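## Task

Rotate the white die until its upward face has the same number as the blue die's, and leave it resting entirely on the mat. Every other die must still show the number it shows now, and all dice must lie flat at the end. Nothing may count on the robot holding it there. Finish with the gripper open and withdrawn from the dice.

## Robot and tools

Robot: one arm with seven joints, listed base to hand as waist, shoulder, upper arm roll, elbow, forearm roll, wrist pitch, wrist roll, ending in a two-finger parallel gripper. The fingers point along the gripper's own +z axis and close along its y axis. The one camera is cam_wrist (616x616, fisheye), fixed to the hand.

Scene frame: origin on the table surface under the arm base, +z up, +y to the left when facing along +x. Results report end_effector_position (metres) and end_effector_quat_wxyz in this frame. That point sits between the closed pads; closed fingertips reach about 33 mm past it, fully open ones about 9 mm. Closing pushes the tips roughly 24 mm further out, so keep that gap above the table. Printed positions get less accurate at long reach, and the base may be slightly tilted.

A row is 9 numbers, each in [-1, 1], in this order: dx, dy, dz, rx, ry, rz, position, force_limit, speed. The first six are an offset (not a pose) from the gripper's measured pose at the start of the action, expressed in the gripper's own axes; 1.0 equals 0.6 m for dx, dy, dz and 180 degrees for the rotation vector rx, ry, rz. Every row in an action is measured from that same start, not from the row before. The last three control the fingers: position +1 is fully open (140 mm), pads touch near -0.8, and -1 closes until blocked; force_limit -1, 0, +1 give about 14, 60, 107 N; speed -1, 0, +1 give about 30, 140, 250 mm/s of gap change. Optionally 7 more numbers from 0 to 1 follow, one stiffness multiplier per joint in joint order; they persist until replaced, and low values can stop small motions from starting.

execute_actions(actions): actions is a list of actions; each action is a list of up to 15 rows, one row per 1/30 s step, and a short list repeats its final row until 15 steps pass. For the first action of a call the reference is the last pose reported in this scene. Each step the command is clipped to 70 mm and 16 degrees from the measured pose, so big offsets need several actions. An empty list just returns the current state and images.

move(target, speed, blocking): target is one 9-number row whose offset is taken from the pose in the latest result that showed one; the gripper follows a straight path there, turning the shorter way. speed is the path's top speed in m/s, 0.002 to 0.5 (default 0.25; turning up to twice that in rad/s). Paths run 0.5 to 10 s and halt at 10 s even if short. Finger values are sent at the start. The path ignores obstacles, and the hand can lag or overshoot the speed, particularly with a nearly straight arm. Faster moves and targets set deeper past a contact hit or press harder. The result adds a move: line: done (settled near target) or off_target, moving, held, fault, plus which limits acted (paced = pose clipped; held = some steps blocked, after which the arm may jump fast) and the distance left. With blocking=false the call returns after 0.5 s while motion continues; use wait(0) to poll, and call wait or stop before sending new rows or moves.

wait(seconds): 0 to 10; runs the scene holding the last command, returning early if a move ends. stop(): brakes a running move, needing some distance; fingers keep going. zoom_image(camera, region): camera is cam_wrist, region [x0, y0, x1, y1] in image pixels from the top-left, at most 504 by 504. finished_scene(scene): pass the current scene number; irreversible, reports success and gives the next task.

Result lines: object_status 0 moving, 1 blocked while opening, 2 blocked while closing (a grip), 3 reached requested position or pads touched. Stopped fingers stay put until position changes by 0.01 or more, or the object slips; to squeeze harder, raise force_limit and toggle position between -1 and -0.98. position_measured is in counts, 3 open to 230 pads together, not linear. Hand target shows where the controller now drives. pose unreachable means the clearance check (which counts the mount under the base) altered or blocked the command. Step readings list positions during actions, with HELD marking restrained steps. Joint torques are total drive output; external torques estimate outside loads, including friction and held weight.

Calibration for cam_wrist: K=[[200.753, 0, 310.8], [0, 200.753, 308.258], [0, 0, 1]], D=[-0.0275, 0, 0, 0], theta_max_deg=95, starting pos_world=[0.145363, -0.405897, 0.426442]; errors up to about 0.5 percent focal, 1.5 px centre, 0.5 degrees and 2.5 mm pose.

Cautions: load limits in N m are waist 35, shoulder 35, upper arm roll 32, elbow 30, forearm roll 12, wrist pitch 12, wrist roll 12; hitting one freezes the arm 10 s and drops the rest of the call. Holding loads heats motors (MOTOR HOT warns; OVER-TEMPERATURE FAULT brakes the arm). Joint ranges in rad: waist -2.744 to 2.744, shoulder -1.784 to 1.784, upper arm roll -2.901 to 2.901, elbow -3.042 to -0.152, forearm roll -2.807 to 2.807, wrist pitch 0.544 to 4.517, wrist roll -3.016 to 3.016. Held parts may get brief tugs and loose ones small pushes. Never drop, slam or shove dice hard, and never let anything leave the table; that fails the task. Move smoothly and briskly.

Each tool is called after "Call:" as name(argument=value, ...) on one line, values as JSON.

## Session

Call:
execute_actions(actions=[])

Scene clock: 0.00 s.
end_effector_position=(+0.7109, -0.0107, +0.3781) position_measured=3 object_status=3 end_effector_quat_wxyz=(-0.135, -0.593, +0.717, -0.341)
Joint positions: [ 0.346  0.407 -0.063 -1.434 -0.753  1.79   0.648]
Joint velocities: [-0.    -0.001 -0.     0.     0.     0.    -0.002]
Joint torques (N m, as the joint torque sensors report them, + toward a larger angle): no reading
External joint torques (N m, as the arm's controller estimates them; a push from outside toward a larger angle lowers the number): no reading
Hand target: +0.711, -0.011, +0.378; -0.135, -0.593, +0.717, -0.341
Joint stiffness scale: [1. 1. 1. 1. 1. 1. 1.]
camera_calibration (this result's frames):
cam_wrist: T_world_to_cam=[[-0.887784, 0.212884, -0.408069, 0.783512], [0.334845, 0.90703, -0.255294, -0.123499], [0.315783, -0.363285, -0.87653, 0.292275], [0, 0, 0, 1]] pos_world=[0.644647, 0.051399, 0.544386]

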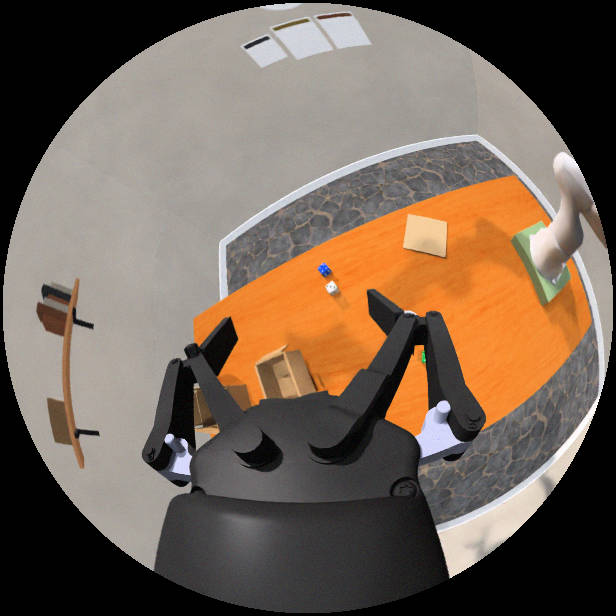

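Call:
zoom_image(camera="cam_wrist", region=[295, 250, 365, 310])

Region (295, 250, 365, 310) of cam_wrist's 616x616 image, scaled by 7.200, with more detail than that image has; it fills the top 432 rows of this view, and the rest is white.

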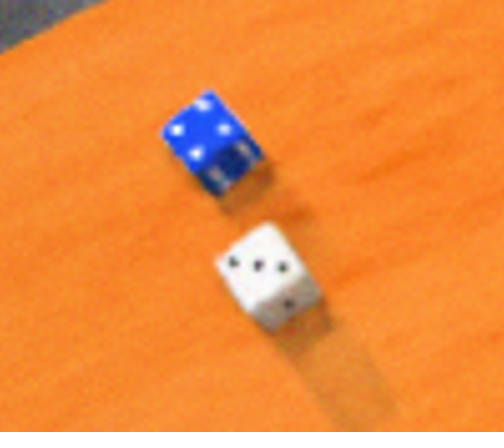

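Call:
move(target=[-0.1445,0.1103,0.5053,-0.001,0.0117,-0.1559,0.0,0,0], speed=0.25)

Call:
zoom_image(camera="cam_wrist", region=[230, 210, 380, 340])

Scene clock: 31.83 s.
end_effector_position=(+0.7334, -0.1371, +0.0810) position_measured=129 object_status=3 end_effector_quat_wxyz=(+0.227, +0.739, -0.555, +0.307)
Joint positions: [ 0.134  0.774 -0.088 -1.597 -1.006  2.269  0.491]
Joint velocities: [-0.     0.     0.001 -0.     0.     0.008 -0.02 ]
Joint torques (N m, as the joint torque sensors report them, + toward a larger angle): [ -1.23 -53.61  -0.97  20.71  -0.54   1.34  -0.34]
External joint torques (N m, as the arm's controller estimates them; a push from outside toward a larger angle lowers the number): [-1.66 -3.36  0.52 -0.18 -0.66  0.39 -0.36]
Hand target: +0.735, -0.136, +0.082; +0.227, +0.743, -0.551, +0.306
Off the commanded pose: 0.003 m, 1 deg.
Joint stiffness scale: [1. 1. 1. 1. 1. 1. 1.]
move: done
camera_calibration (this result's frames):
cam_wrist: T_world_to_cam=[[-0.984422, -0.139091, -0.107549, 0.707456], [-0.0821679, 0.904737, -0.417971, 0.226497], [0.155439, -0.402623, -0.902072, 0.0930762], [0, 0, 0, 1]] pos_world=[0.700579, -0.0690452, 0.254717]

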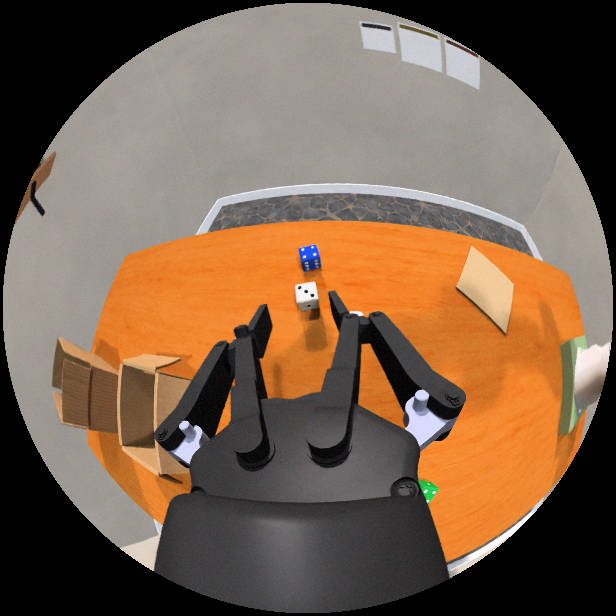

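Region (230, 210, 380, 340) of cam_wrist's 616x616 image, scaled by 3.360, with more detail than that image has; it fills the top 437 rows of this view, and the rest is white.

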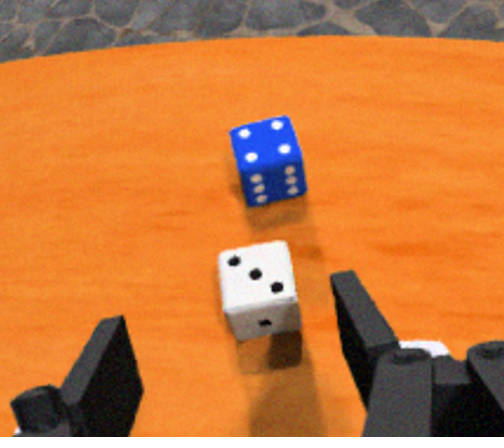

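Call:
move(target=[-0.0097,0.011,0.1018,0,0,0,0.0,0,0], speed=0.06)

Call:
zoom_image(camera="cam_wrist", region=[240, 250, 370, 350])

Scene clock: 39.43 s.
end_effector_position=(+0.7365, -0.1749, +0.0327) position_measured=129 object_status=3 end_effector_quat_wxyz=(+0.229, +0.741, -0.553, +0.304)
Joint positions: [ 0.093  0.879 -0.12  -1.545 -1.036  2.347  0.503]
Joint velocities: [ 0.     0.    -0.001  0.006  0.     0.014  0.007]
Joint torques (N m, as the joint torque sensors report them, + toward a larger angle): [ -0.44 -54.45  -3.83  20.23  -0.4    1.32   0.32]
External joint torques (N m, as the arm's controller estimates them; a push from outside toward a larger angle lowers the number): [-0.7  -3.14 -1.42  0.14 -0.63  0.44  0.3 ]
Hand target: +0.738, -0.176, +0.033; +0.227, +0.739, -0.555, +0.306
Off the commanded pose: 0.002 m, 1 deg.
Joint stiffness scale: [1. 1. 1. 1. 1. 1. 1.]
move: done
camera_calibration (this result's frames):
cam_wrist: T_world_to_cam=[[-0.98493, -0.141732, -0.0991199, 0.69969], [-0.0880775, 0.904261, -0.417798, 0.245059], [0.148845, -0.402772, -0.903117, 0.0386783], [0, 0, 0, 1]] pos_world=[0.704973, -0.106851, 0.206669]

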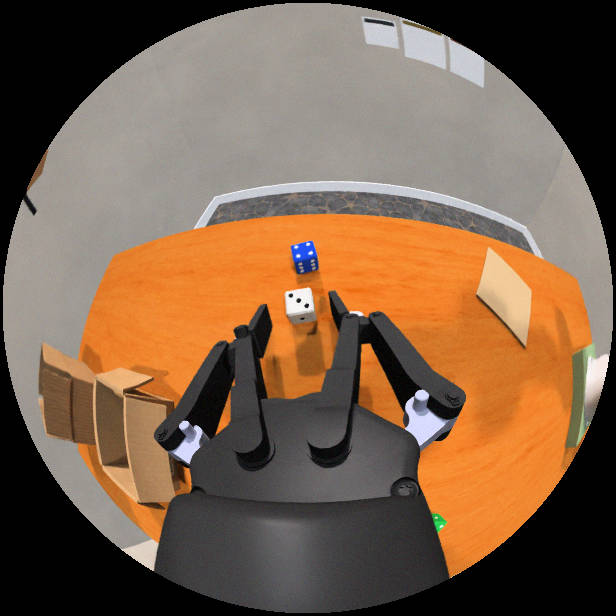

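Region (240, 250, 370, 350) of cam_wrist's 616x616 image, scaled by 3.877, with more detail than that image has; it fills the top 388 rows of this view, and the rest is white.

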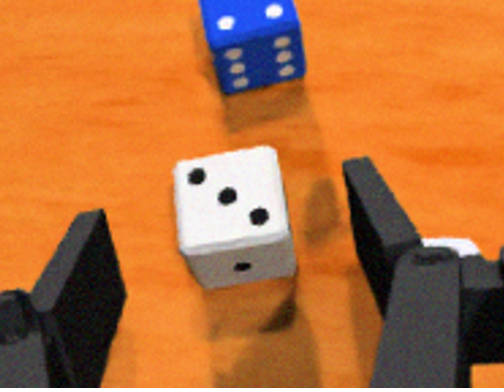

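Call:
move(target=[0,0.001,0.0117,0,0,0,0.0,0,0], speed=0.03)

Call:
zoom_image(camera="cam_wrist", region=[240, 250, 370, 350])

Scene clock: 50.93 s.
end_effector_position=(+0.7365, -0.1775, +0.0275) position_measured=129 object_status=3 end_effector_quat_wxyz=(+0.229, +0.741, -0.554, +0.303)
Joint positions: [ 0.09   0.891 -0.121 -1.538 -1.037  2.352  0.505]
Joint velocities: [-0.     0.    -0.     0.002 -0.001  0.002 -0.001]
Joint torques (N m, as the joint torque sensors report them, + toward a larger angle): [ -1.23 -54.    -4.    19.28  -0.42   1.4   -0.09]
External joint torques (N m, as the arm's controller estimates them; a push from outside toward a larger angle lowers the number): [-1.82 -2.27 -1.8  -0.95 -0.66  0.46 -0.11]
Hand target: +0.737, -0.180, +0.028; +0.229, +0.741, -0.553, +0.304
Off the commanded pose: 0.002 m, 0 deg.
Joint stiffness scale: [1. 1. 1. 1. 1. 1. 1.]
move: done
camera_calibration (this result's frames):
cam_wrist: T_world_to_cam=[[-0.985248, -0.139894, -0.0985745, 0.699308], [-0.0868454, 0.905034, -0.416379, 0.244388], [0.147462, -0.401676, -0.903831, 0.0341281], [0, 0, 0, 1]] pos_world=[0.705183, -0.109642, 0.201538]

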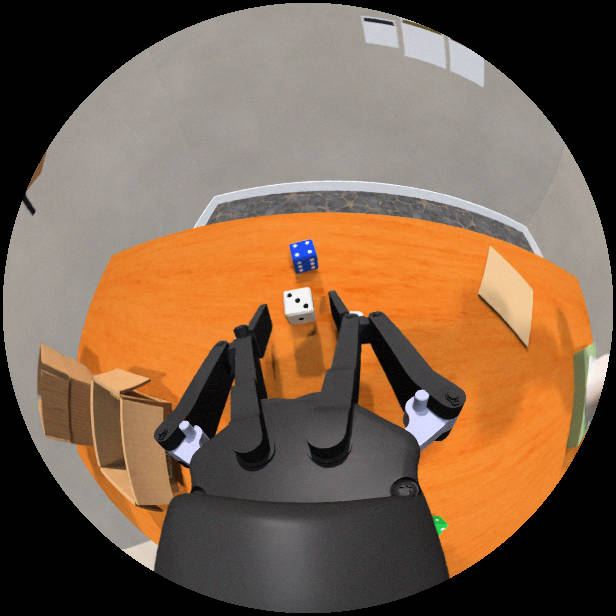

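Region (240, 250, 370, 350) of cam_wrist's 616x616 image, scaled by 3.877, with more detail than that image has; it fills the top 388 rows of this view, and the rest is white.

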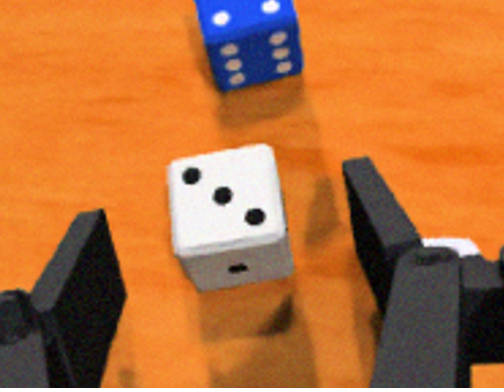

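Call:
move(target=[0.008,0,0.008,0,0,0,0.0,0,0], speed=0.03)

Call:
zoom_image(camera="cam_wrist", region=[240, 250, 370, 350])

Scene clock: 54.73 s.
end_effector_position=(+0.7377, -0.1831, +0.0279) position_measured=129 object_status=3 end_effector_quat_wxyz=(+0.229, +0.739, -0.556, +0.303)
Joint positions: [ 0.081  0.895 -0.121 -1.531 -1.037  2.354  0.503]
Joint velocities: [ 0.     0.001  0.001  0.002 -0.     0.001 -0.   ]
Joint torques (N m, as the joint torque sensors report them, + toward a larger angle): [ -1.3  -53.95  -2.79  20.38  -0.2    1.3   -0.41]
External joint torques (N m, as the arm's controller estimates them; a push from outside toward a larger angle lowers the number): [-2.04 -2.33 -0.69  0.21 -0.45  0.35 -0.43]
Hand target: +0.738, -0.184, +0.027; +0.229, +0.741, -0.554, +0.303
Off the commanded pose: 0.001 m, 0 deg.
Joint stiffness scale: [1. 1. 1. 1. 1. 1. 1.]
move: done
camera_calibration (this result's frames):
cam_wrist: T_world_to_cam=[[-0.98565, -0.134724, -0.101705, 0.701129], [-0.0808402, 0.905655, -0.416238, 0.24537], [0.148187, -0.402043, -0.90355, 0.0314453], [0, 0, 0, 1]] pos_world=[0.706243, -0.115119, 0.201853]

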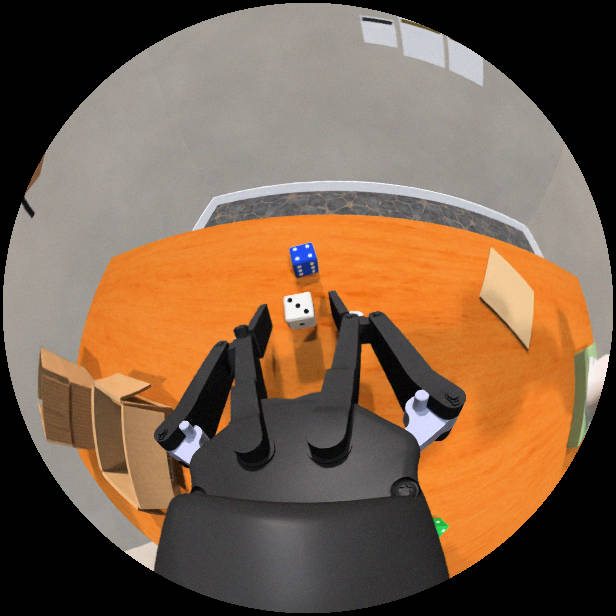

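Region (240, 250, 370, 350) of cam_wrist's 616x616 image, scaled by 3.877, with more detail than that image has; it fills the top 388 rows of this view, and the rest is white.

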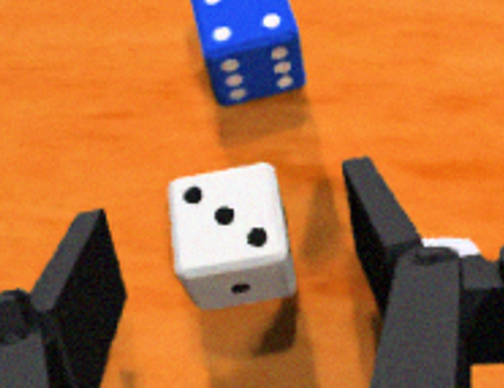

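Call:
execute_actions(actions=[[[0,0,0,0,0,0,-1,0.3,-0.3]],[[0,0,0,0,0,0,-1,0.3,-0.3]]])

Call:
zoom_image(camera="cam_wrist", region=[240, 250, 370, 350])

Scene clock: 58.20 s.
end_effector_position=(+0.7380, -0.1831, +0.0281) position_measured=191 object_status=2 end_effector_quat_wxyz=(+0.229, +0.739, -0.556, +0.304)
Joint positions: [ 0.081  0.894 -0.121 -1.53  -1.037  2.354  0.503]
Joint velocities: [-0.     0.    -0.     0.001  0.001  0.     0.001]
Joint torques (N m, as the joint torque sensors report them, + toward a larger angle): [  0.01 -54.75  -2.71  19.14   0.1    0.96  -0.03]
External joint torques (N m, as the arm's controller estimates them; a push from outside toward a larger angle lowers the number): [-0.22 -3.05 -0.22 -1.05 -0.13  0.06 -0.05]
External joint torques at the end of the 1st action: [-0.09 -3.17 -0.09 -1.35 -0.08 -0.01 -0.02]
Hand target: +0.738, -0.183, +0.028; +0.229, +0.739, -0.556, +0.304
Off the commanded pose: 0.000 m, 0 deg.
Joint stiffness scale: [1. 1. 1. 1. 1. 1. 1.]
Step readings (end_effector_position; steps 1 to 15: 1st action; 16 to 30: 2nd action):
0: (+0.7379, -0.1831, +0.0279)
1: (+0.7379, -0.1831, +0.0279)
2: (+0.7379, -0.1831, +0.0279)
4: (+0.7379, -0.1831, +0.0279)
8: (+0.7379, -0.1831, +0.0279)
15: (+0.7380, -0.1831, +0.0281)
16: (+0.7380, -0.1831, +0.0281)
17: (+0.7380, -0.1831, +0.0281)
19: (+0.7380, -0.1831, +0.0281)
23: (+0.7380, -0.1831, +0.0281)
30: end_effector_position above
camera_calibration (this result's frames):
cam_wrist: T_world_to_cam=[[-0.985553, -0.13535, -0.101816, 0.701238], [-0.0813737, 0.905617, -0.416216, 0.245922], [0.148541, -0.401917, -0.903547, 0.0314127], [0, 0, 0, 1]] pos_world=[0.706452, -0.115173, 0.202137]

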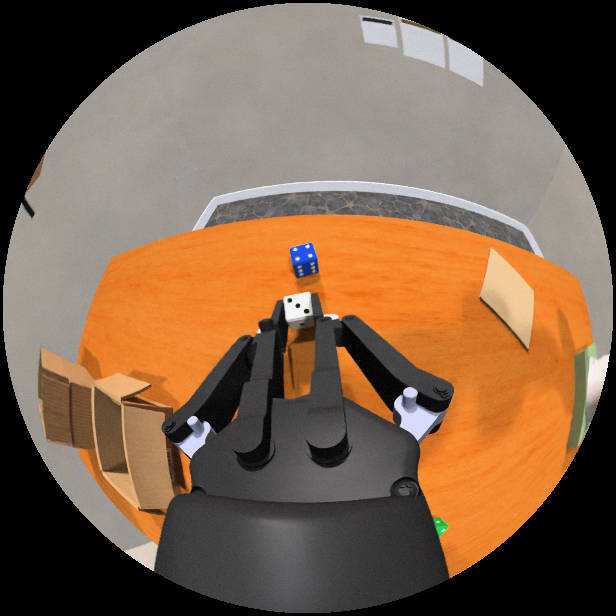

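Region (240, 250, 370, 350) of cam_wrist's 616x616 image, scaled by 3.877, with more detail than that image has; it fills the top 388 rows of this view, and the rest is white.

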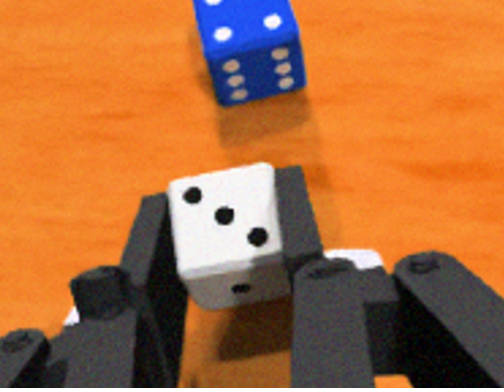

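Call:
move(target=[0.1175,0,-0.118,0,0,0,-1,0.3,-0.3], speed=0.15)

Scene clock: 61.77 s.
end_effector_position=(+0.7396, -0.1826, +0.1298) position_measured=191 object_status=2 end_effector_quat_wxyz=(+0.226, +0.736, -0.559, +0.308)
Joint positions: [ 0.075  0.699 -0.097 -1.604 -0.985  2.278  0.395]
Joint velocities: [ 0.     0.001  0.    -0.001  0.002 -0.005 -0.027]
Joint torques (N m, as the joint torque sensors report them, + toward a larger angle): [ -1.17 -51.99  -0.34  19.99   0.62   0.72  -0.3 ]
External joint torques (N m, as the arm's controller estimates them; a push from outside toward a larger angle lowers the number): [-1.56 -2.54  1.2  -1.72  0.47 -0.39 -0.32]
Hand target: +0.738, -0.183, +0.128; +0.229, +0.739, -0.556, +0.304
Off the commanded pose: 0.002 m, 1 deg.
Joint stiffness scale: [1. 1. 1. 1. 1. 1. 1.]
move: done
camera_calibration (this result's frames):
cam_wrist: T_world_to_cam=[[-0.98473, -0.130612, -0.115098, 0.715243], [-0.0715894, 0.906468, -0.416162, 0.280877], [0.158688, -0.401568, -0.901976, 0.115594], [0, 0, 0, 1]] pos_world=[0.706086, -0.114768, 0.303476]

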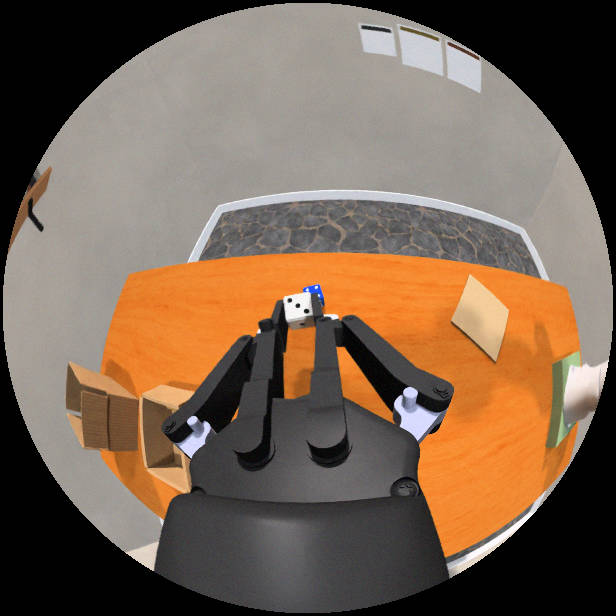

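Call:
move(target=[0.0112,0.5338,0.0022,-0.0041,-0.4762,-0.2592,-1,0.3,-0.3], speed=0.25)

Scene clock: 80.20 s.
end_effector_position=(+0.4343, -0.2714, +0.1268) position_measured=191 object_status=2 end_effector_quat_wxyz=(-0.115, +0.889, -0.258, -0.361)
Joint positions: [-0.892  0.956  0.551 -1.164 -0.319  1.23  -1.36 ]
Joint velocities: [-0.001  0.001  0.002  0.001 -0.002 -0.01  -0.021]
Joint torques (N m, as the joint torque sensors report them, + toward a larger angle): [  1.19 -53.41  12.66  19.04   0.62  -0.24  -0.44]
External joint torques (N m, as the arm's controller estimates them; a push from outside toward a larger angle lowers the number): [ 0.7  -2.18  0.68 -0.36 -0.67 -0.38 -0.42]
Hand target: +0.434, -0.271, +0.127; -0.117, +0.890, -0.251, -0.362
Off the commanded pose: 0.005 m, 1 deg.
Joint stiffness scale: [1. 1. 1. 1. 1. 1. 1.]
move: off_target
camera_calibration (this result's frames):
cam_wrist: T_world_to_cam=[[-0.622954, -0.772453, 0.123471, 0.0410738], [-0.274499, 0.36366, 0.890169, 0.113388], [-0.732515, 0.520642, -0.438581, 0.704192], [0, 0, 0, 1]] pos_world=[0.572544, -0.376139, 0.202839]

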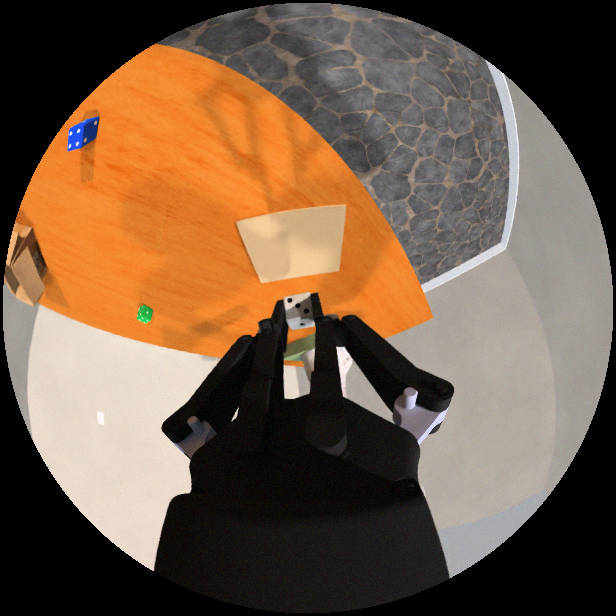

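Call:
move(target=[0.0692,0.0015,0.1115,0,0,0,-1,0.3,-0.3], speed=0.1)

Call:
move(target=[0.0105,0,0.0107,0,0,0,-1,0.3,-0.3], speed=0.02)

Call:
zoom_image(camera="cam_wrist", region=[200, 210, 400, 360])

Scene clock: 92.33 s.
end_effector_position=(+0.4196, -0.2596, +0.0506) position_measured=191 object_status=2 end_effector_quat_wxyz=(-0.118, +0.889, -0.254, -0.363)
Joint positions: [-0.91   1.004  0.527 -1.292 -0.338  1.393 -1.358]
Joint velocities: [ 0.    -0.002 -0.005  0.001  0.     0.012  0.003]
Joint torques (N m, as the joint torque sensors report them, + toward a larger angle): [ -0.01 -54.07  11.17  16.97   0.72   0.55   0.32]
External joint torques (N m, as the arm's controller estimates them; a push from outside toward a larger angle lowers the number): [-0.6  -3.71 -1.5  -1.18 -0.47  0.44  0.34]
Hand target: +0.420, -0.262, +0.050; -0.115, +0.889, -0.258, -0.361
Off the commanded pose: 0.002 m, 1 deg.
Joint stiffness scale: [1. 1. 1. 1. 1. 1. 1.]
move: done
camera_calibration (this result's frames):
cam_wrist: T_world_to_cam=[[-0.618678, -0.776944, 0.116599, 0.0478148], [-0.276765, 0.354432, 0.893185, 0.171325], [-0.735281, 0.520324, -0.43431, 0.654804], [0, 0, 0, 1]] pos_world=[0.558464, -0.364284, 0.125788]

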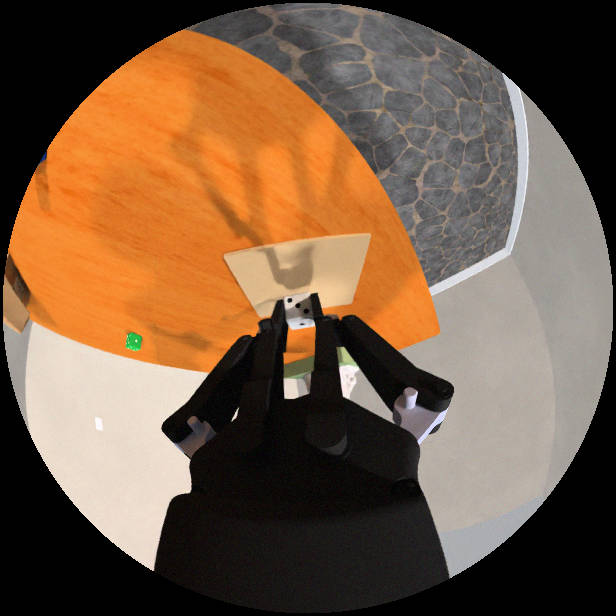

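Scene clock: 93.07 s.
end_effector_position=(+0.4189, -0.2583, +0.0426) position_measured=191 object_status=2 end_effector_quat_wxyz=(-0.120, +0.888, -0.254, -0.364)
Joint positions: [-0.91   1.019  0.527 -1.29  -0.342  1.401 -1.358]
Joint velocities: [ 0.001  0.    -0.     0.003 -0.003  0.005 -0.   ]
Joint torques (N m, as the joint torque sensors report them, + toward a larger angle): [  1.17 -53.09  11.3   18.56   0.53   0.38  -0.01]
External joint torques (N m, as the arm's controller estimates them; a push from outside toward a larger angle lowers the number): [ 0.3  -2.46 -1.67  0.57 -0.68  0.27  0.01]
Hand target: +0.420, -0.259, +0.042; -0.118, +0.889, -0.254, -0.363
Off the commanded pose: 0.002 m, 0 deg.
Joint stiffness scale: [1. 1. 1. 1. 1. 1. 1.]
move: done
camera_calibration (this result's frames):
cam_wrist: T_world_to_cam=[[-0.618718, -0.7773, 0.113983, 0.0494188], [-0.275305, 0.350413, 0.89522, 0.176036], [-0.735795, 0.522509, -0.430801, 0.650718], [0, 0, 0, 1]] pos_world=[0.557835, -0.363278, 0.117107]

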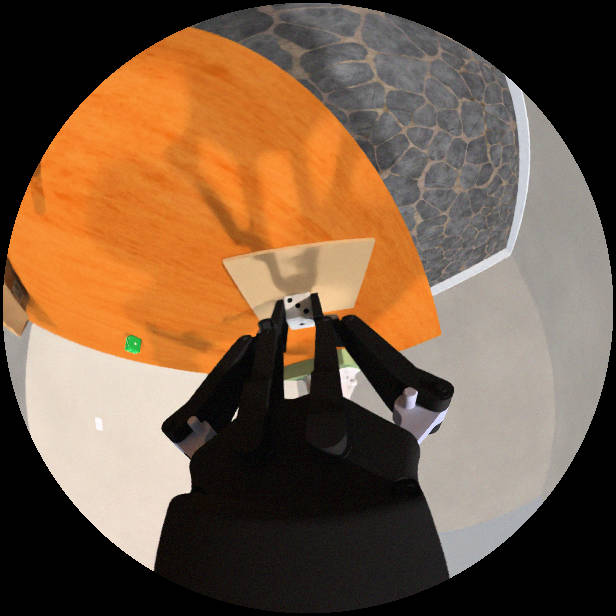

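Region (200, 210, 400, 360) of cam_wrist's 616x616 image, scaled by 2.520, with more detail than that image has; it fills the top 378 rows of this view, and the rest is white.

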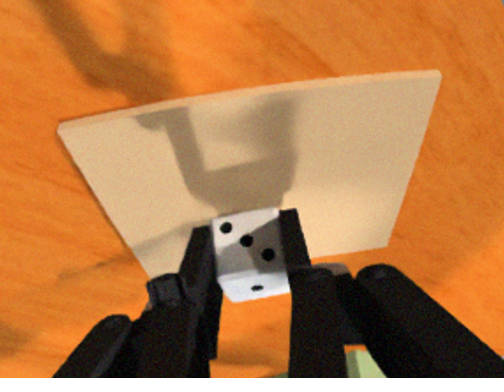

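Call:
move(target=[0.0075,0,0.0075,0,0,0,-1,0.3,-0.3], speed=0.02)

Scene clock: 101.07 s.
end_effector_position=(+0.4183, -0.2569, +0.0372) position_measured=191 object_status=2 end_effector_quat_wxyz=(-0.122, +0.888, -0.253, -0.365)
Joint positions: [-0.91   1.029  0.527 -1.288 -0.344  1.405 -1.358]
Joint velocities: [ 0.     0.001 -0.001  0.001 -0.002  0.002 -0.001]
Joint torques (N m, as the joint torque sensors report them, + toward a larger angle): [  1.08 -53.08  11.47  18.92   0.63   0.48  -0.03]
External joint torques (N m, as the arm's controller estimates them; a push from outside toward a larger angle lowers the number): [ 0.39 -2.34 -1.51  0.95 -0.58  0.38 -0.01]
Hand target: +0.419, -0.258, +0.036; -0.120, +0.888, -0.254, -0.364
Off the commanded pose: 0.002 m, 0 deg.
Joint stiffness scale: [1. 1. 1. 1. 1. 1. 1.]
move: done
camera_calibration (this result's frames):
cam_wrist: T_world_to_cam=[[-0.618861, -0.777522, 0.111676, 0.0507928], [-0.27387, 0.346829, 0.897053, 0.178621], [-0.736211, 0.524566, -0.427579, 0.647885], [0, 0, 0, 1]] pos_world=[0.557333, -0.362317, 0.111117]

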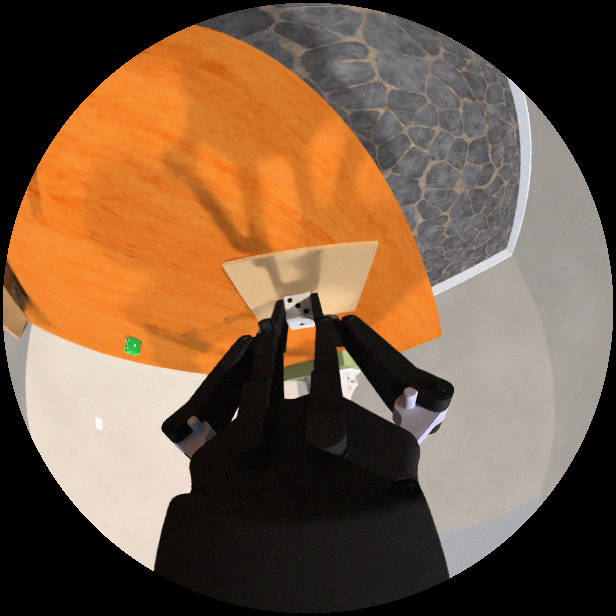

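Call:
move(target=[0.0065,0,0.0065,0,0,0,-1,0.3,-0.3], speed=0.02)

Scene clock: 103.57 s.
end_effector_position=(+0.4178, -0.2556, +0.0327) position_measured=191 object_status=2 end_effector_quat_wxyz=(-0.123, +0.887, -0.253, -0.366)
Joint positions: [-0.91   1.038  0.527 -1.286 -0.345  1.409 -1.358]
Joint velocities: [ 0.     0.001  0.     0.002 -0.002  0.002 -0.001]
Joint torques (N m, as the joint torque sensors report them, + toward a larger angle): [  1.07 -53.17  11.44  17.54   0.53   0.53  -0.08]
External joint torques (N m, as the arm's controller estimates them; a push from outside toward a larger angle lowers the number): [ 0.33 -2.6  -1.55 -0.21 -0.68  0.44 -0.06]
Hand target: +0.418, -0.257, +0.032; -0.122, +0.888, -0.253, -0.365
Off the commanded pose: 0.002 m, 0 deg.
Joint stiffness scale: [1. 1. 1. 1. 1. 1. 1.]
move: done
camera_calibration (this result's frames):
cam_wrist: T_world_to_cam=[[-0.619061, -0.777666, 0.109542, 0.0520675], [-0.27241, 0.343456, 0.898794, 0.180533], [-0.736584, 0.526568, -0.424464, 0.645441], [0, 0, 0, 1]] pos_world=[0.556834, -0.361383, 0.106001]

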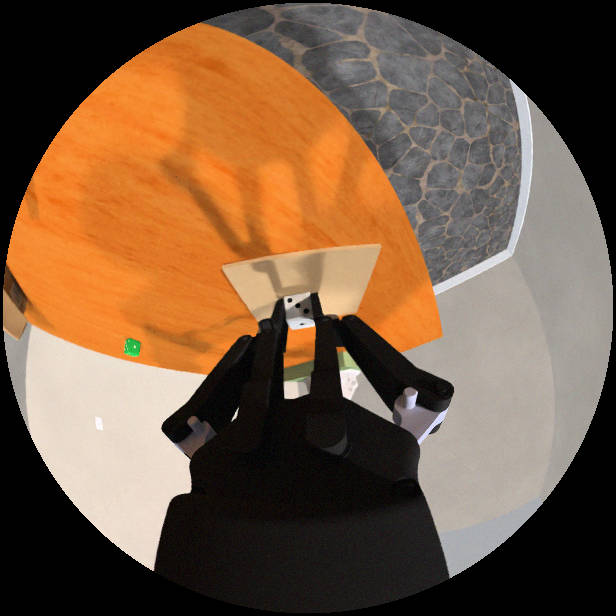

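Call:
move(target=[0.0065,0,0.0065,0,0,0,-1,0.3,-0.3], speed=0.02)

Call:
zoom_image(camera="cam_wrist", region=[200, 210, 400, 360])

Scene clock: 106.90 s.
end_effector_position=(+0.4177, -0.2555, +0.0316) position_measured=191 object_status=2 end_effector_quat_wxyz=(-0.124, +0.887, -0.253, -0.366)
Joint positions: [-0.91   1.042  0.527 -1.284 -0.346  1.408 -1.358]
Joint velocities: [ 0.001  0.002  0.     0.002 -0.001 -0.001  0.   ]
Joint torques (N m, as the joint torque sensors report them, + toward a larger angle): [  1.4  -49.99  11.43  17.17   0.42   1.2   -0.05]
External joint torques (N m, as the arm's controller estimates them; a push from outside toward a larger angle lowers the number): [ 0.83  0.73 -1.51 -0.68 -0.78  1.11 -0.03]
Hand target: +0.418, -0.255, +0.027; -0.123, +0.887, -0.253, -0.366
Off the commanded pose: 0.004 m, 0 deg.
Joint stiffness scale: [1. 1. 1. 1. 1. 1. 1.]
move: off_target
camera_calibration (this result's frames):
cam_wrist: T_world_to_cam=[[-0.619511, -0.777397, 0.108904, 0.052585], [-0.27153, 0.342388, 0.899468, 0.180813], [-0.736531, 0.527659, -0.4232, 0.645051], [0, 0, 0, 1]] pos_world=[0.556773, -0.361396, 0.104624]

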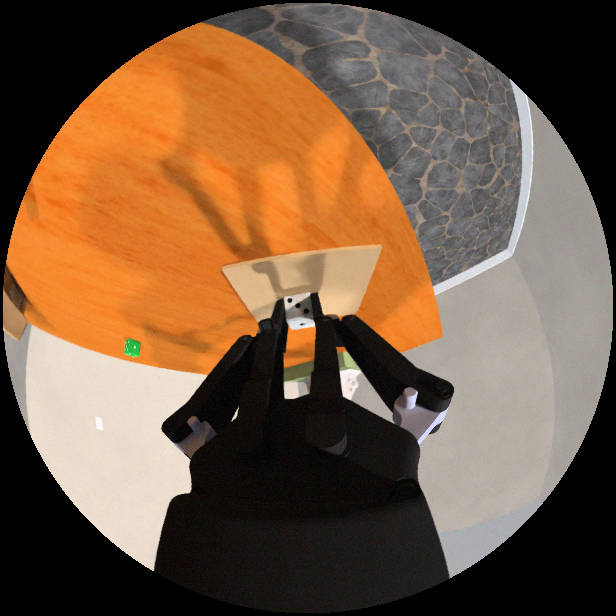

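Region (200, 210, 400, 360) of cam_wrist's 616x616 image, scaled by 2.520, with more detail than that image has; it fills the top 378 rows of this view, and the rest is white.

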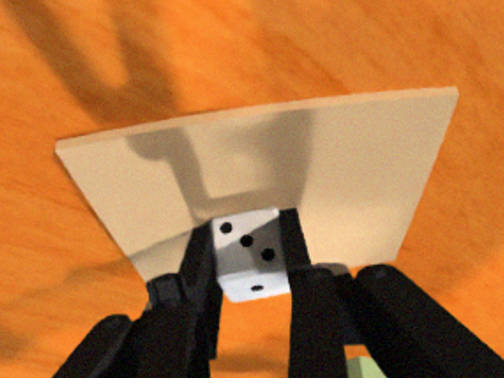

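Call:
execute_actions(actions=[[[-0.001,0,-0.001,0,0,0,0.0,0.3,-0.3]],[[0,0,0,0,0,0,0.0,0.3,-0.3]]])

Call:
move(target=[-0.1283,0,0.045,0,0.5,0,0.0,0.3,0], speed=0.2)

Call:
zoom_image(camera="cam_wrist", region=[230, 210, 380, 340])

Scene clock: 116.10 s.
end_effector_position=(+0.4178, -0.2556, +0.0319) position_measured=129 object_status=3 end_effector_quat_wxyz=(-0.124, +0.887, -0.253, -0.366)
Joint positions: [-0.91   1.042  0.527 -1.283 -0.345  1.408 -1.358]
Joint velocities: [ 0.     0.     0.     0.    -0.    -0.    -0.001]
Joint torques (N m, as the joint torque sensors report them, + toward a larger angle): [  0.54 -53.84  12.43  16.8    1.14   0.08  -0.09]
External joint torques (N m, as the arm's controller estimates them; a push from outside toward a larger angle lowers the number): [-0.02 -3.15 -0.5  -1.04 -0.06 -0.01 -0.07]
External joint torques at the end of the 1st action: [-0.43 -3.87 -0.66 -1.31  0.09 -0.08 -0.04]
Hand target: +0.418, -0.256, +0.032; -0.124, +0.887, -0.253, -0.366
Off the commanded pose: 0.000 m, 0 deg.
Joint stiffness scale: [1. 1. 1. 1. 1. 1. 1.]
Step readings (end_effector_position; steps 1 to 15: 1st action; 16 to 30: 2nd action):
0: (+0.4177, -0.2555, +0.0316)
1: (+0.4177, -0.2555, +0.0317)
2: (+0.4178, -0.2555, +0.0318)
4: (+0.4178, -0.2556, +0.0319)
8: (+0.4178, -0.2556, +0.0319)
15: (+0.4178, -0.2556, +0.0319)
16: (+0.4178, -0.2556, +0.0319)
17: (+0.4178, -0.2556, +0.0319)
19: (+0.4178, -0.2556, +0.0319)
23: (+0.4178, -0.2556, +0.0319)
30: end_effector_position above
camera_calibration (this result's frames):
cam_wrist: T_world_to_cam=[[-0.619492, -0.77739, 0.109065, 0.0524942], [-0.271477, 0.342524, 0.899432, 0.180627], [-0.736566, 0.527582, -0.423234, 0.645227], [0, 0, 0, 1]] pos_world=[0.556808, -0.361471, 0.104895]

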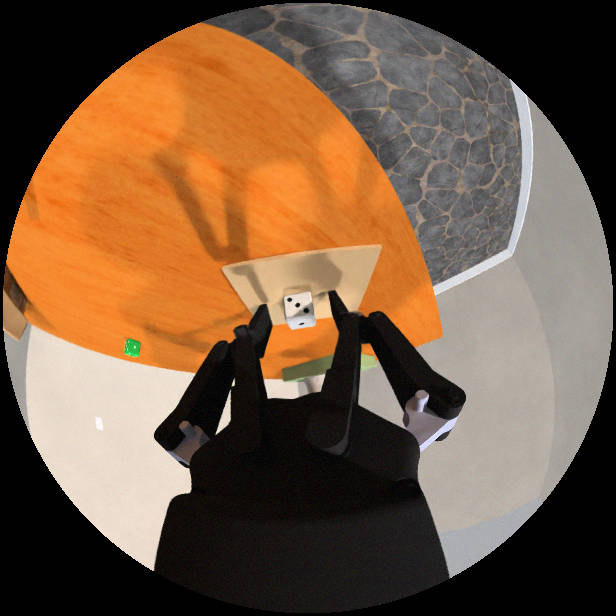

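Scene clock: 120.50 s.
end_effector_position=(+0.3615, -0.2201, +0.0691) position_measured=129 object_status=3 end_effector_quat_wxyz=(+0.046, +0.933, -0.274, +0.231)
Joint positions: [-1.215  0.054  0.658 -3.041 -0.005  3.553 -1.578]
Joint velocities: [ 0.019 -0.039  0.011 -0.001  0.029 -0.054  0.001]
Joint torques (N m, as the joint torque sensors report them, + toward a larger angle): [  1.3  -17.57   1.71   9.06   0.34   3.02  -0.15]
External joint torques (N m, as the arm's controller estimates them; a push from outside toward a larger angle lowers the number): [ 1.11 -2.46  0.87 -1.39  0.43 -0.32 -0.16]
Hand target: +0.360, -0.218, +0.068; +0.045, +0.934, -0.272, +0.226
Off the commanded pose: 0.007 m, 17 deg; orientation clipped at the last step of the last action.
Joint stiffness scale: [1. 1. 1. 1. 1. 1. 1.]
joint sent to its limit — the command would take joint 4 (elbow) past its lower limit, so that joint was sent only as far as its limit.
move: off_target; limits=paced
camera_calibration (this result's frames):
cam_wrist: T_world_to_cam=[[-0.663423, -0.742117, -0.095567, 0.0789398], [-0.732346, 0.670197, -0.120432, 0.428912], [0.153424, -0.0099095, -0.988111, 0.199862], [0, 0, 0, 1]] pos_world=[0.335819, -0.226893, 0.256684]

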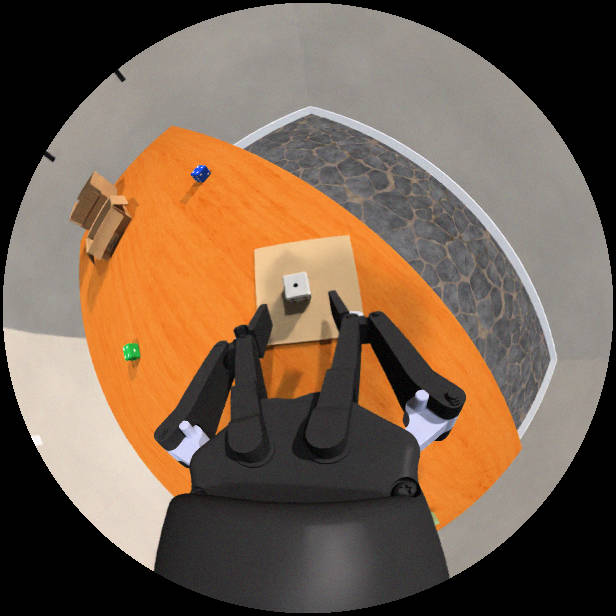

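Region (230, 210, 380, 340) of cam_wrist's 616x616 image, scaled by 3.360, with more detail than that image has; it fills the top 437 rows of this view, and the rest is white.

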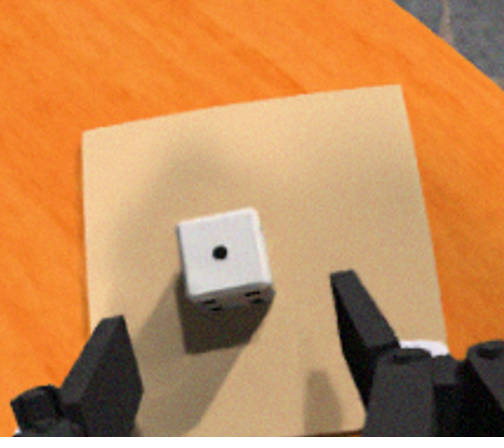

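Call:
move(target=[0.043,-0.0055,0.03,-0.0129,0.0158,-0.0034,0.0,0.3,0], speed=0.08)

Call:
zoom_image(camera="cam_wrist", region=[240, 250, 370, 350])

Scene clock: 138.50 s.
end_effector_position=(+0.3881, -0.2333, +0.0636) position_measured=129 object_status=3 end_effector_quat_wxyz=(+0.071, +0.926, -0.278, +0.246)
Joint positions: [-0.965  0.178  0.544 -2.958  0.321  3.647 -1.782]
Joint velocities: [ 0.026 -0.    -0.019  0.     0.014  0.007 -0.034]
Joint torques (N m, as the joint torque sensors report them, + toward a larger angle): [  2.03 -21.36  -0.43  10.87   0.22   3.76  -0.41]
External joint torques (N m, as the arm's controller estimates them; a push from outside toward a larger angle lowers the number): [ 1.75 -1.02 -2.6   0.78  0.6   0.4  -0.42]
Hand target: +0.389, -0.234, +0.064; +0.074, +0.927, -0.272, +0.247
Off the commanded pose: 0.002 m, 1 deg.
Joint stiffness scale: [1. 1. 1. 1. 1. 1. 1.]
move: done
camera_calibration (this result's frames):
cam_wrist: T_world_to_cam=[[-0.677655, -0.732231, -0.0679832, 0.092366], [-0.715404, 0.677825, -0.169563, 0.454891], [0.17024, -0.0662694, -0.983172, 0.170215], [0, 0, 0, 1]] pos_world=[0.359046, -0.229423, 0.250762]

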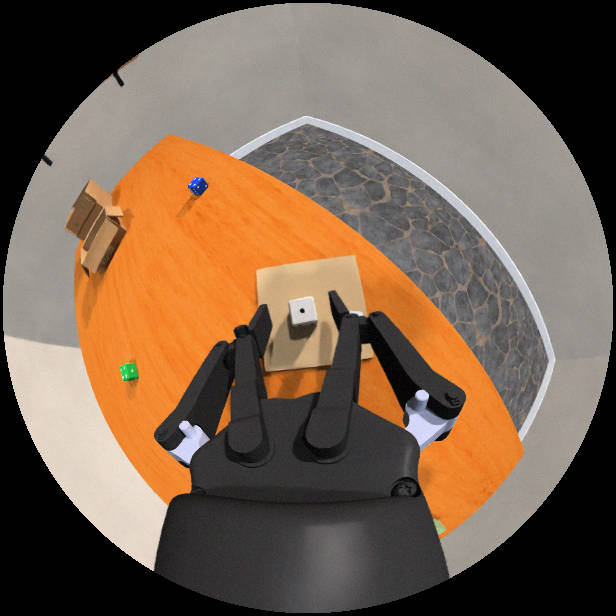

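Region (240, 250, 370, 350) of cam_wrist's 616x616 image, scaled by 3.877, with more detail than that image has; it fills the top 388 rows of this view, and the rest is white.

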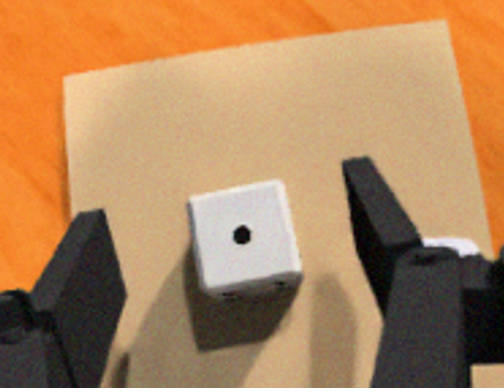

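Call:
move(target=[-0.0208,0.0023,0.0403,0,0,0,0.0,0.3,0], speed=0.04)

Call:
zoom_image(camera="cam_wrist", region=[240, 250, 370, 350])

Scene clock: 152.53 s.
end_effector_position=(+0.3874, -0.2339, +0.0357) position_measured=129 object_status=3 end_effector_quat_wxyz=(+0.069, +0.925, -0.281, +0.245)
Joint positions: [-0.926  0.323  0.492 -2.921  0.335  3.75  -1.824]
Joint velocities: [ 0.005 -0.    -0.004 -0.001 -0.001  0.012 -0.005]
Joint torques (N m, as the joint torque sensors report them, + toward a larger angle): [  1.96 -24.38   2.25   8.54  -0.7    3.85  -0.42]
External joint torques (N m, as the arm's controller estimates them; a push from outside toward a larger angle lowers the number): [ 1.55 -1.29 -1.29  0.64 -0.12  0.53 -0.43]
Hand target: +0.388, -0.235, +0.036; +0.071, +0.926, -0.278, +0.246
Off the commanded pose: 0.002 m, 0 deg.
Joint stiffness scale: [1. 1. 1. 1. 1. 1. 1.]
move: done
camera_calibration (this result's frames):
cam_wrist: T_world_to_cam=[[-0.681917, -0.72792, -0.0715621, 0.0923006], [-0.711703, 0.682911, -0.164654, 0.449645], [0.168726, -0.0613496, -0.983752, 0.144615], [0, 0, 0, 1]] pos_world=[0.358555, -0.231008, 0.222907]

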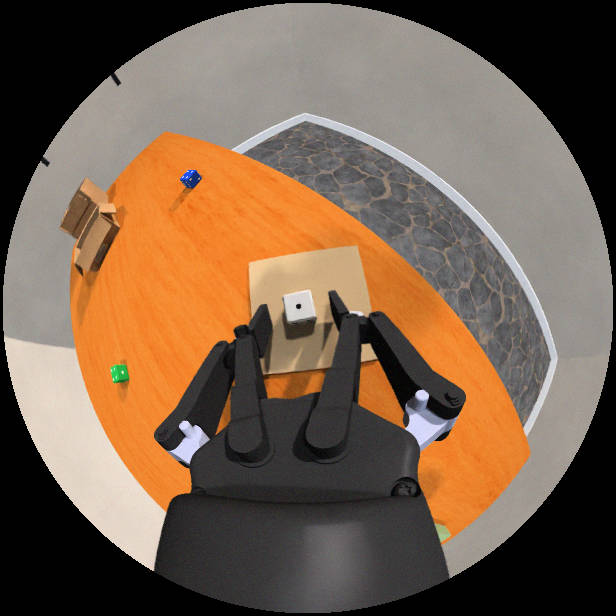

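Region (240, 250, 370, 350) of cam_wrist's 616x616 image, scaled by 3.877, with more detail than that image has; it fills the top 388 rows of this view, and the rest is white.

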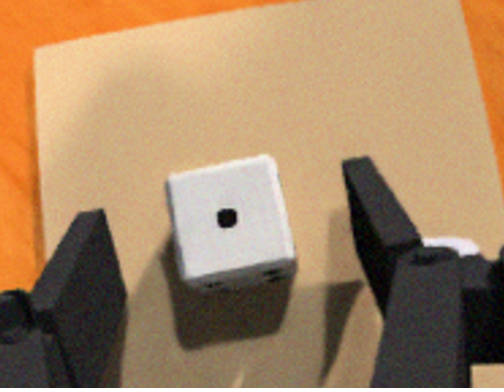

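Call:
execute_actions(actions=[[[0,0,0,0,0,0,-1,0.3,-0.3]],[[0,0,0,0,0,0,-1,0.3,-0.3]]])

Call:
zoom_image(camera="cam_wrist", region=[240, 250, 370, 350])

Scene clock: 156.10 s.
end_effector_position=(+0.3877, -0.2344, +0.0362) position_measured=191 object_status=2 end_effector_quat_wxyz=(+0.070, +0.925, -0.280, +0.245)
Joint positions: [-0.925  0.323  0.491 -2.921  0.335  3.752 -1.825]
Joint velocities: [-0.001  0.001  0.     0.     0.001  0.    -0.001]
Joint torques (N m, as the joint torque sensors report them, + toward a larger angle): [  0.03 -24.92   2.84   7.23  -0.67   3.46  -0.03]
External joint torques (N m, as the arm's controller estimates them; a push from outside toward a larger angle lowers the number): [-0.3  -1.72 -0.62 -0.81 -0.11  0.1  -0.05]
External joint torques at the end of the 1st action: [-0.6  -1.92  0.08 -0.26 -0.1  -0.24  0.06]
Hand target: +0.388, -0.234, +0.036; +0.070, +0.925, -0.280, +0.245
Off the commanded pose: 0.000 m, 0 deg.
Joint stiffness scale: [1. 1. 1. 1. 1. 1. 1.]
Step readings (end_effector_position; steps 1 to 15: 1st action; 16 to 30: 2nd action):
0: (+0.3877, -0.2343, +0.0361)
1: (+0.3877, -0.2343, +0.0361)
2: (+0.3877, -0.2343, +0.0361)
4: (+0.3877, -0.2343, +0.0361)
8: (+0.3877, -0.2343, +0.0361)
15: (+0.3877, -0.2344, +0.0362)
16: (+0.3877, -0.2344, +0.0362)
17: (+0.3877, -0.2344, +0.0362)
19: (+0.3877, -0.2344, +0.0362)
23: (+0.3877, -0.2344, +0.0362)
30: end_effector_position above
camera_calibration (this result's frames):
cam_wrist: T_world_to_cam=[[-0.680914, -0.728965, -0.0704745, 0.0915467], [-0.712427, 0.681604, -0.166922, 0.450343], [0.169716, -0.0634514, -0.983448, 0.144135], [0, 0, 0, 1]] pos_world=[0.35871, -0.231075, 0.223373]

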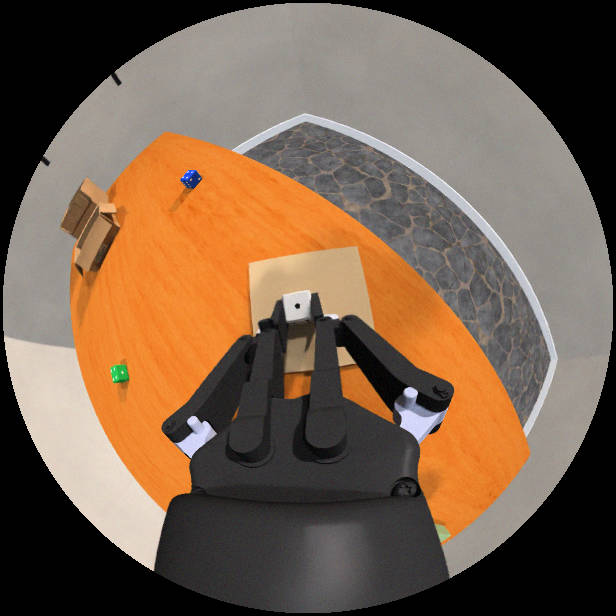

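Region (240, 250, 370, 350) of cam_wrist's 616x616 image, scaled by 3.877, with more detail than that image has; it fills the top 388 rows of this view, and the rest is white.

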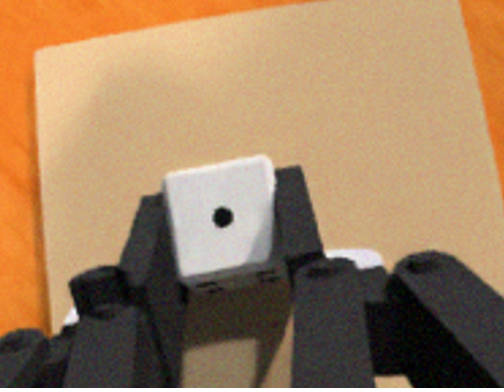

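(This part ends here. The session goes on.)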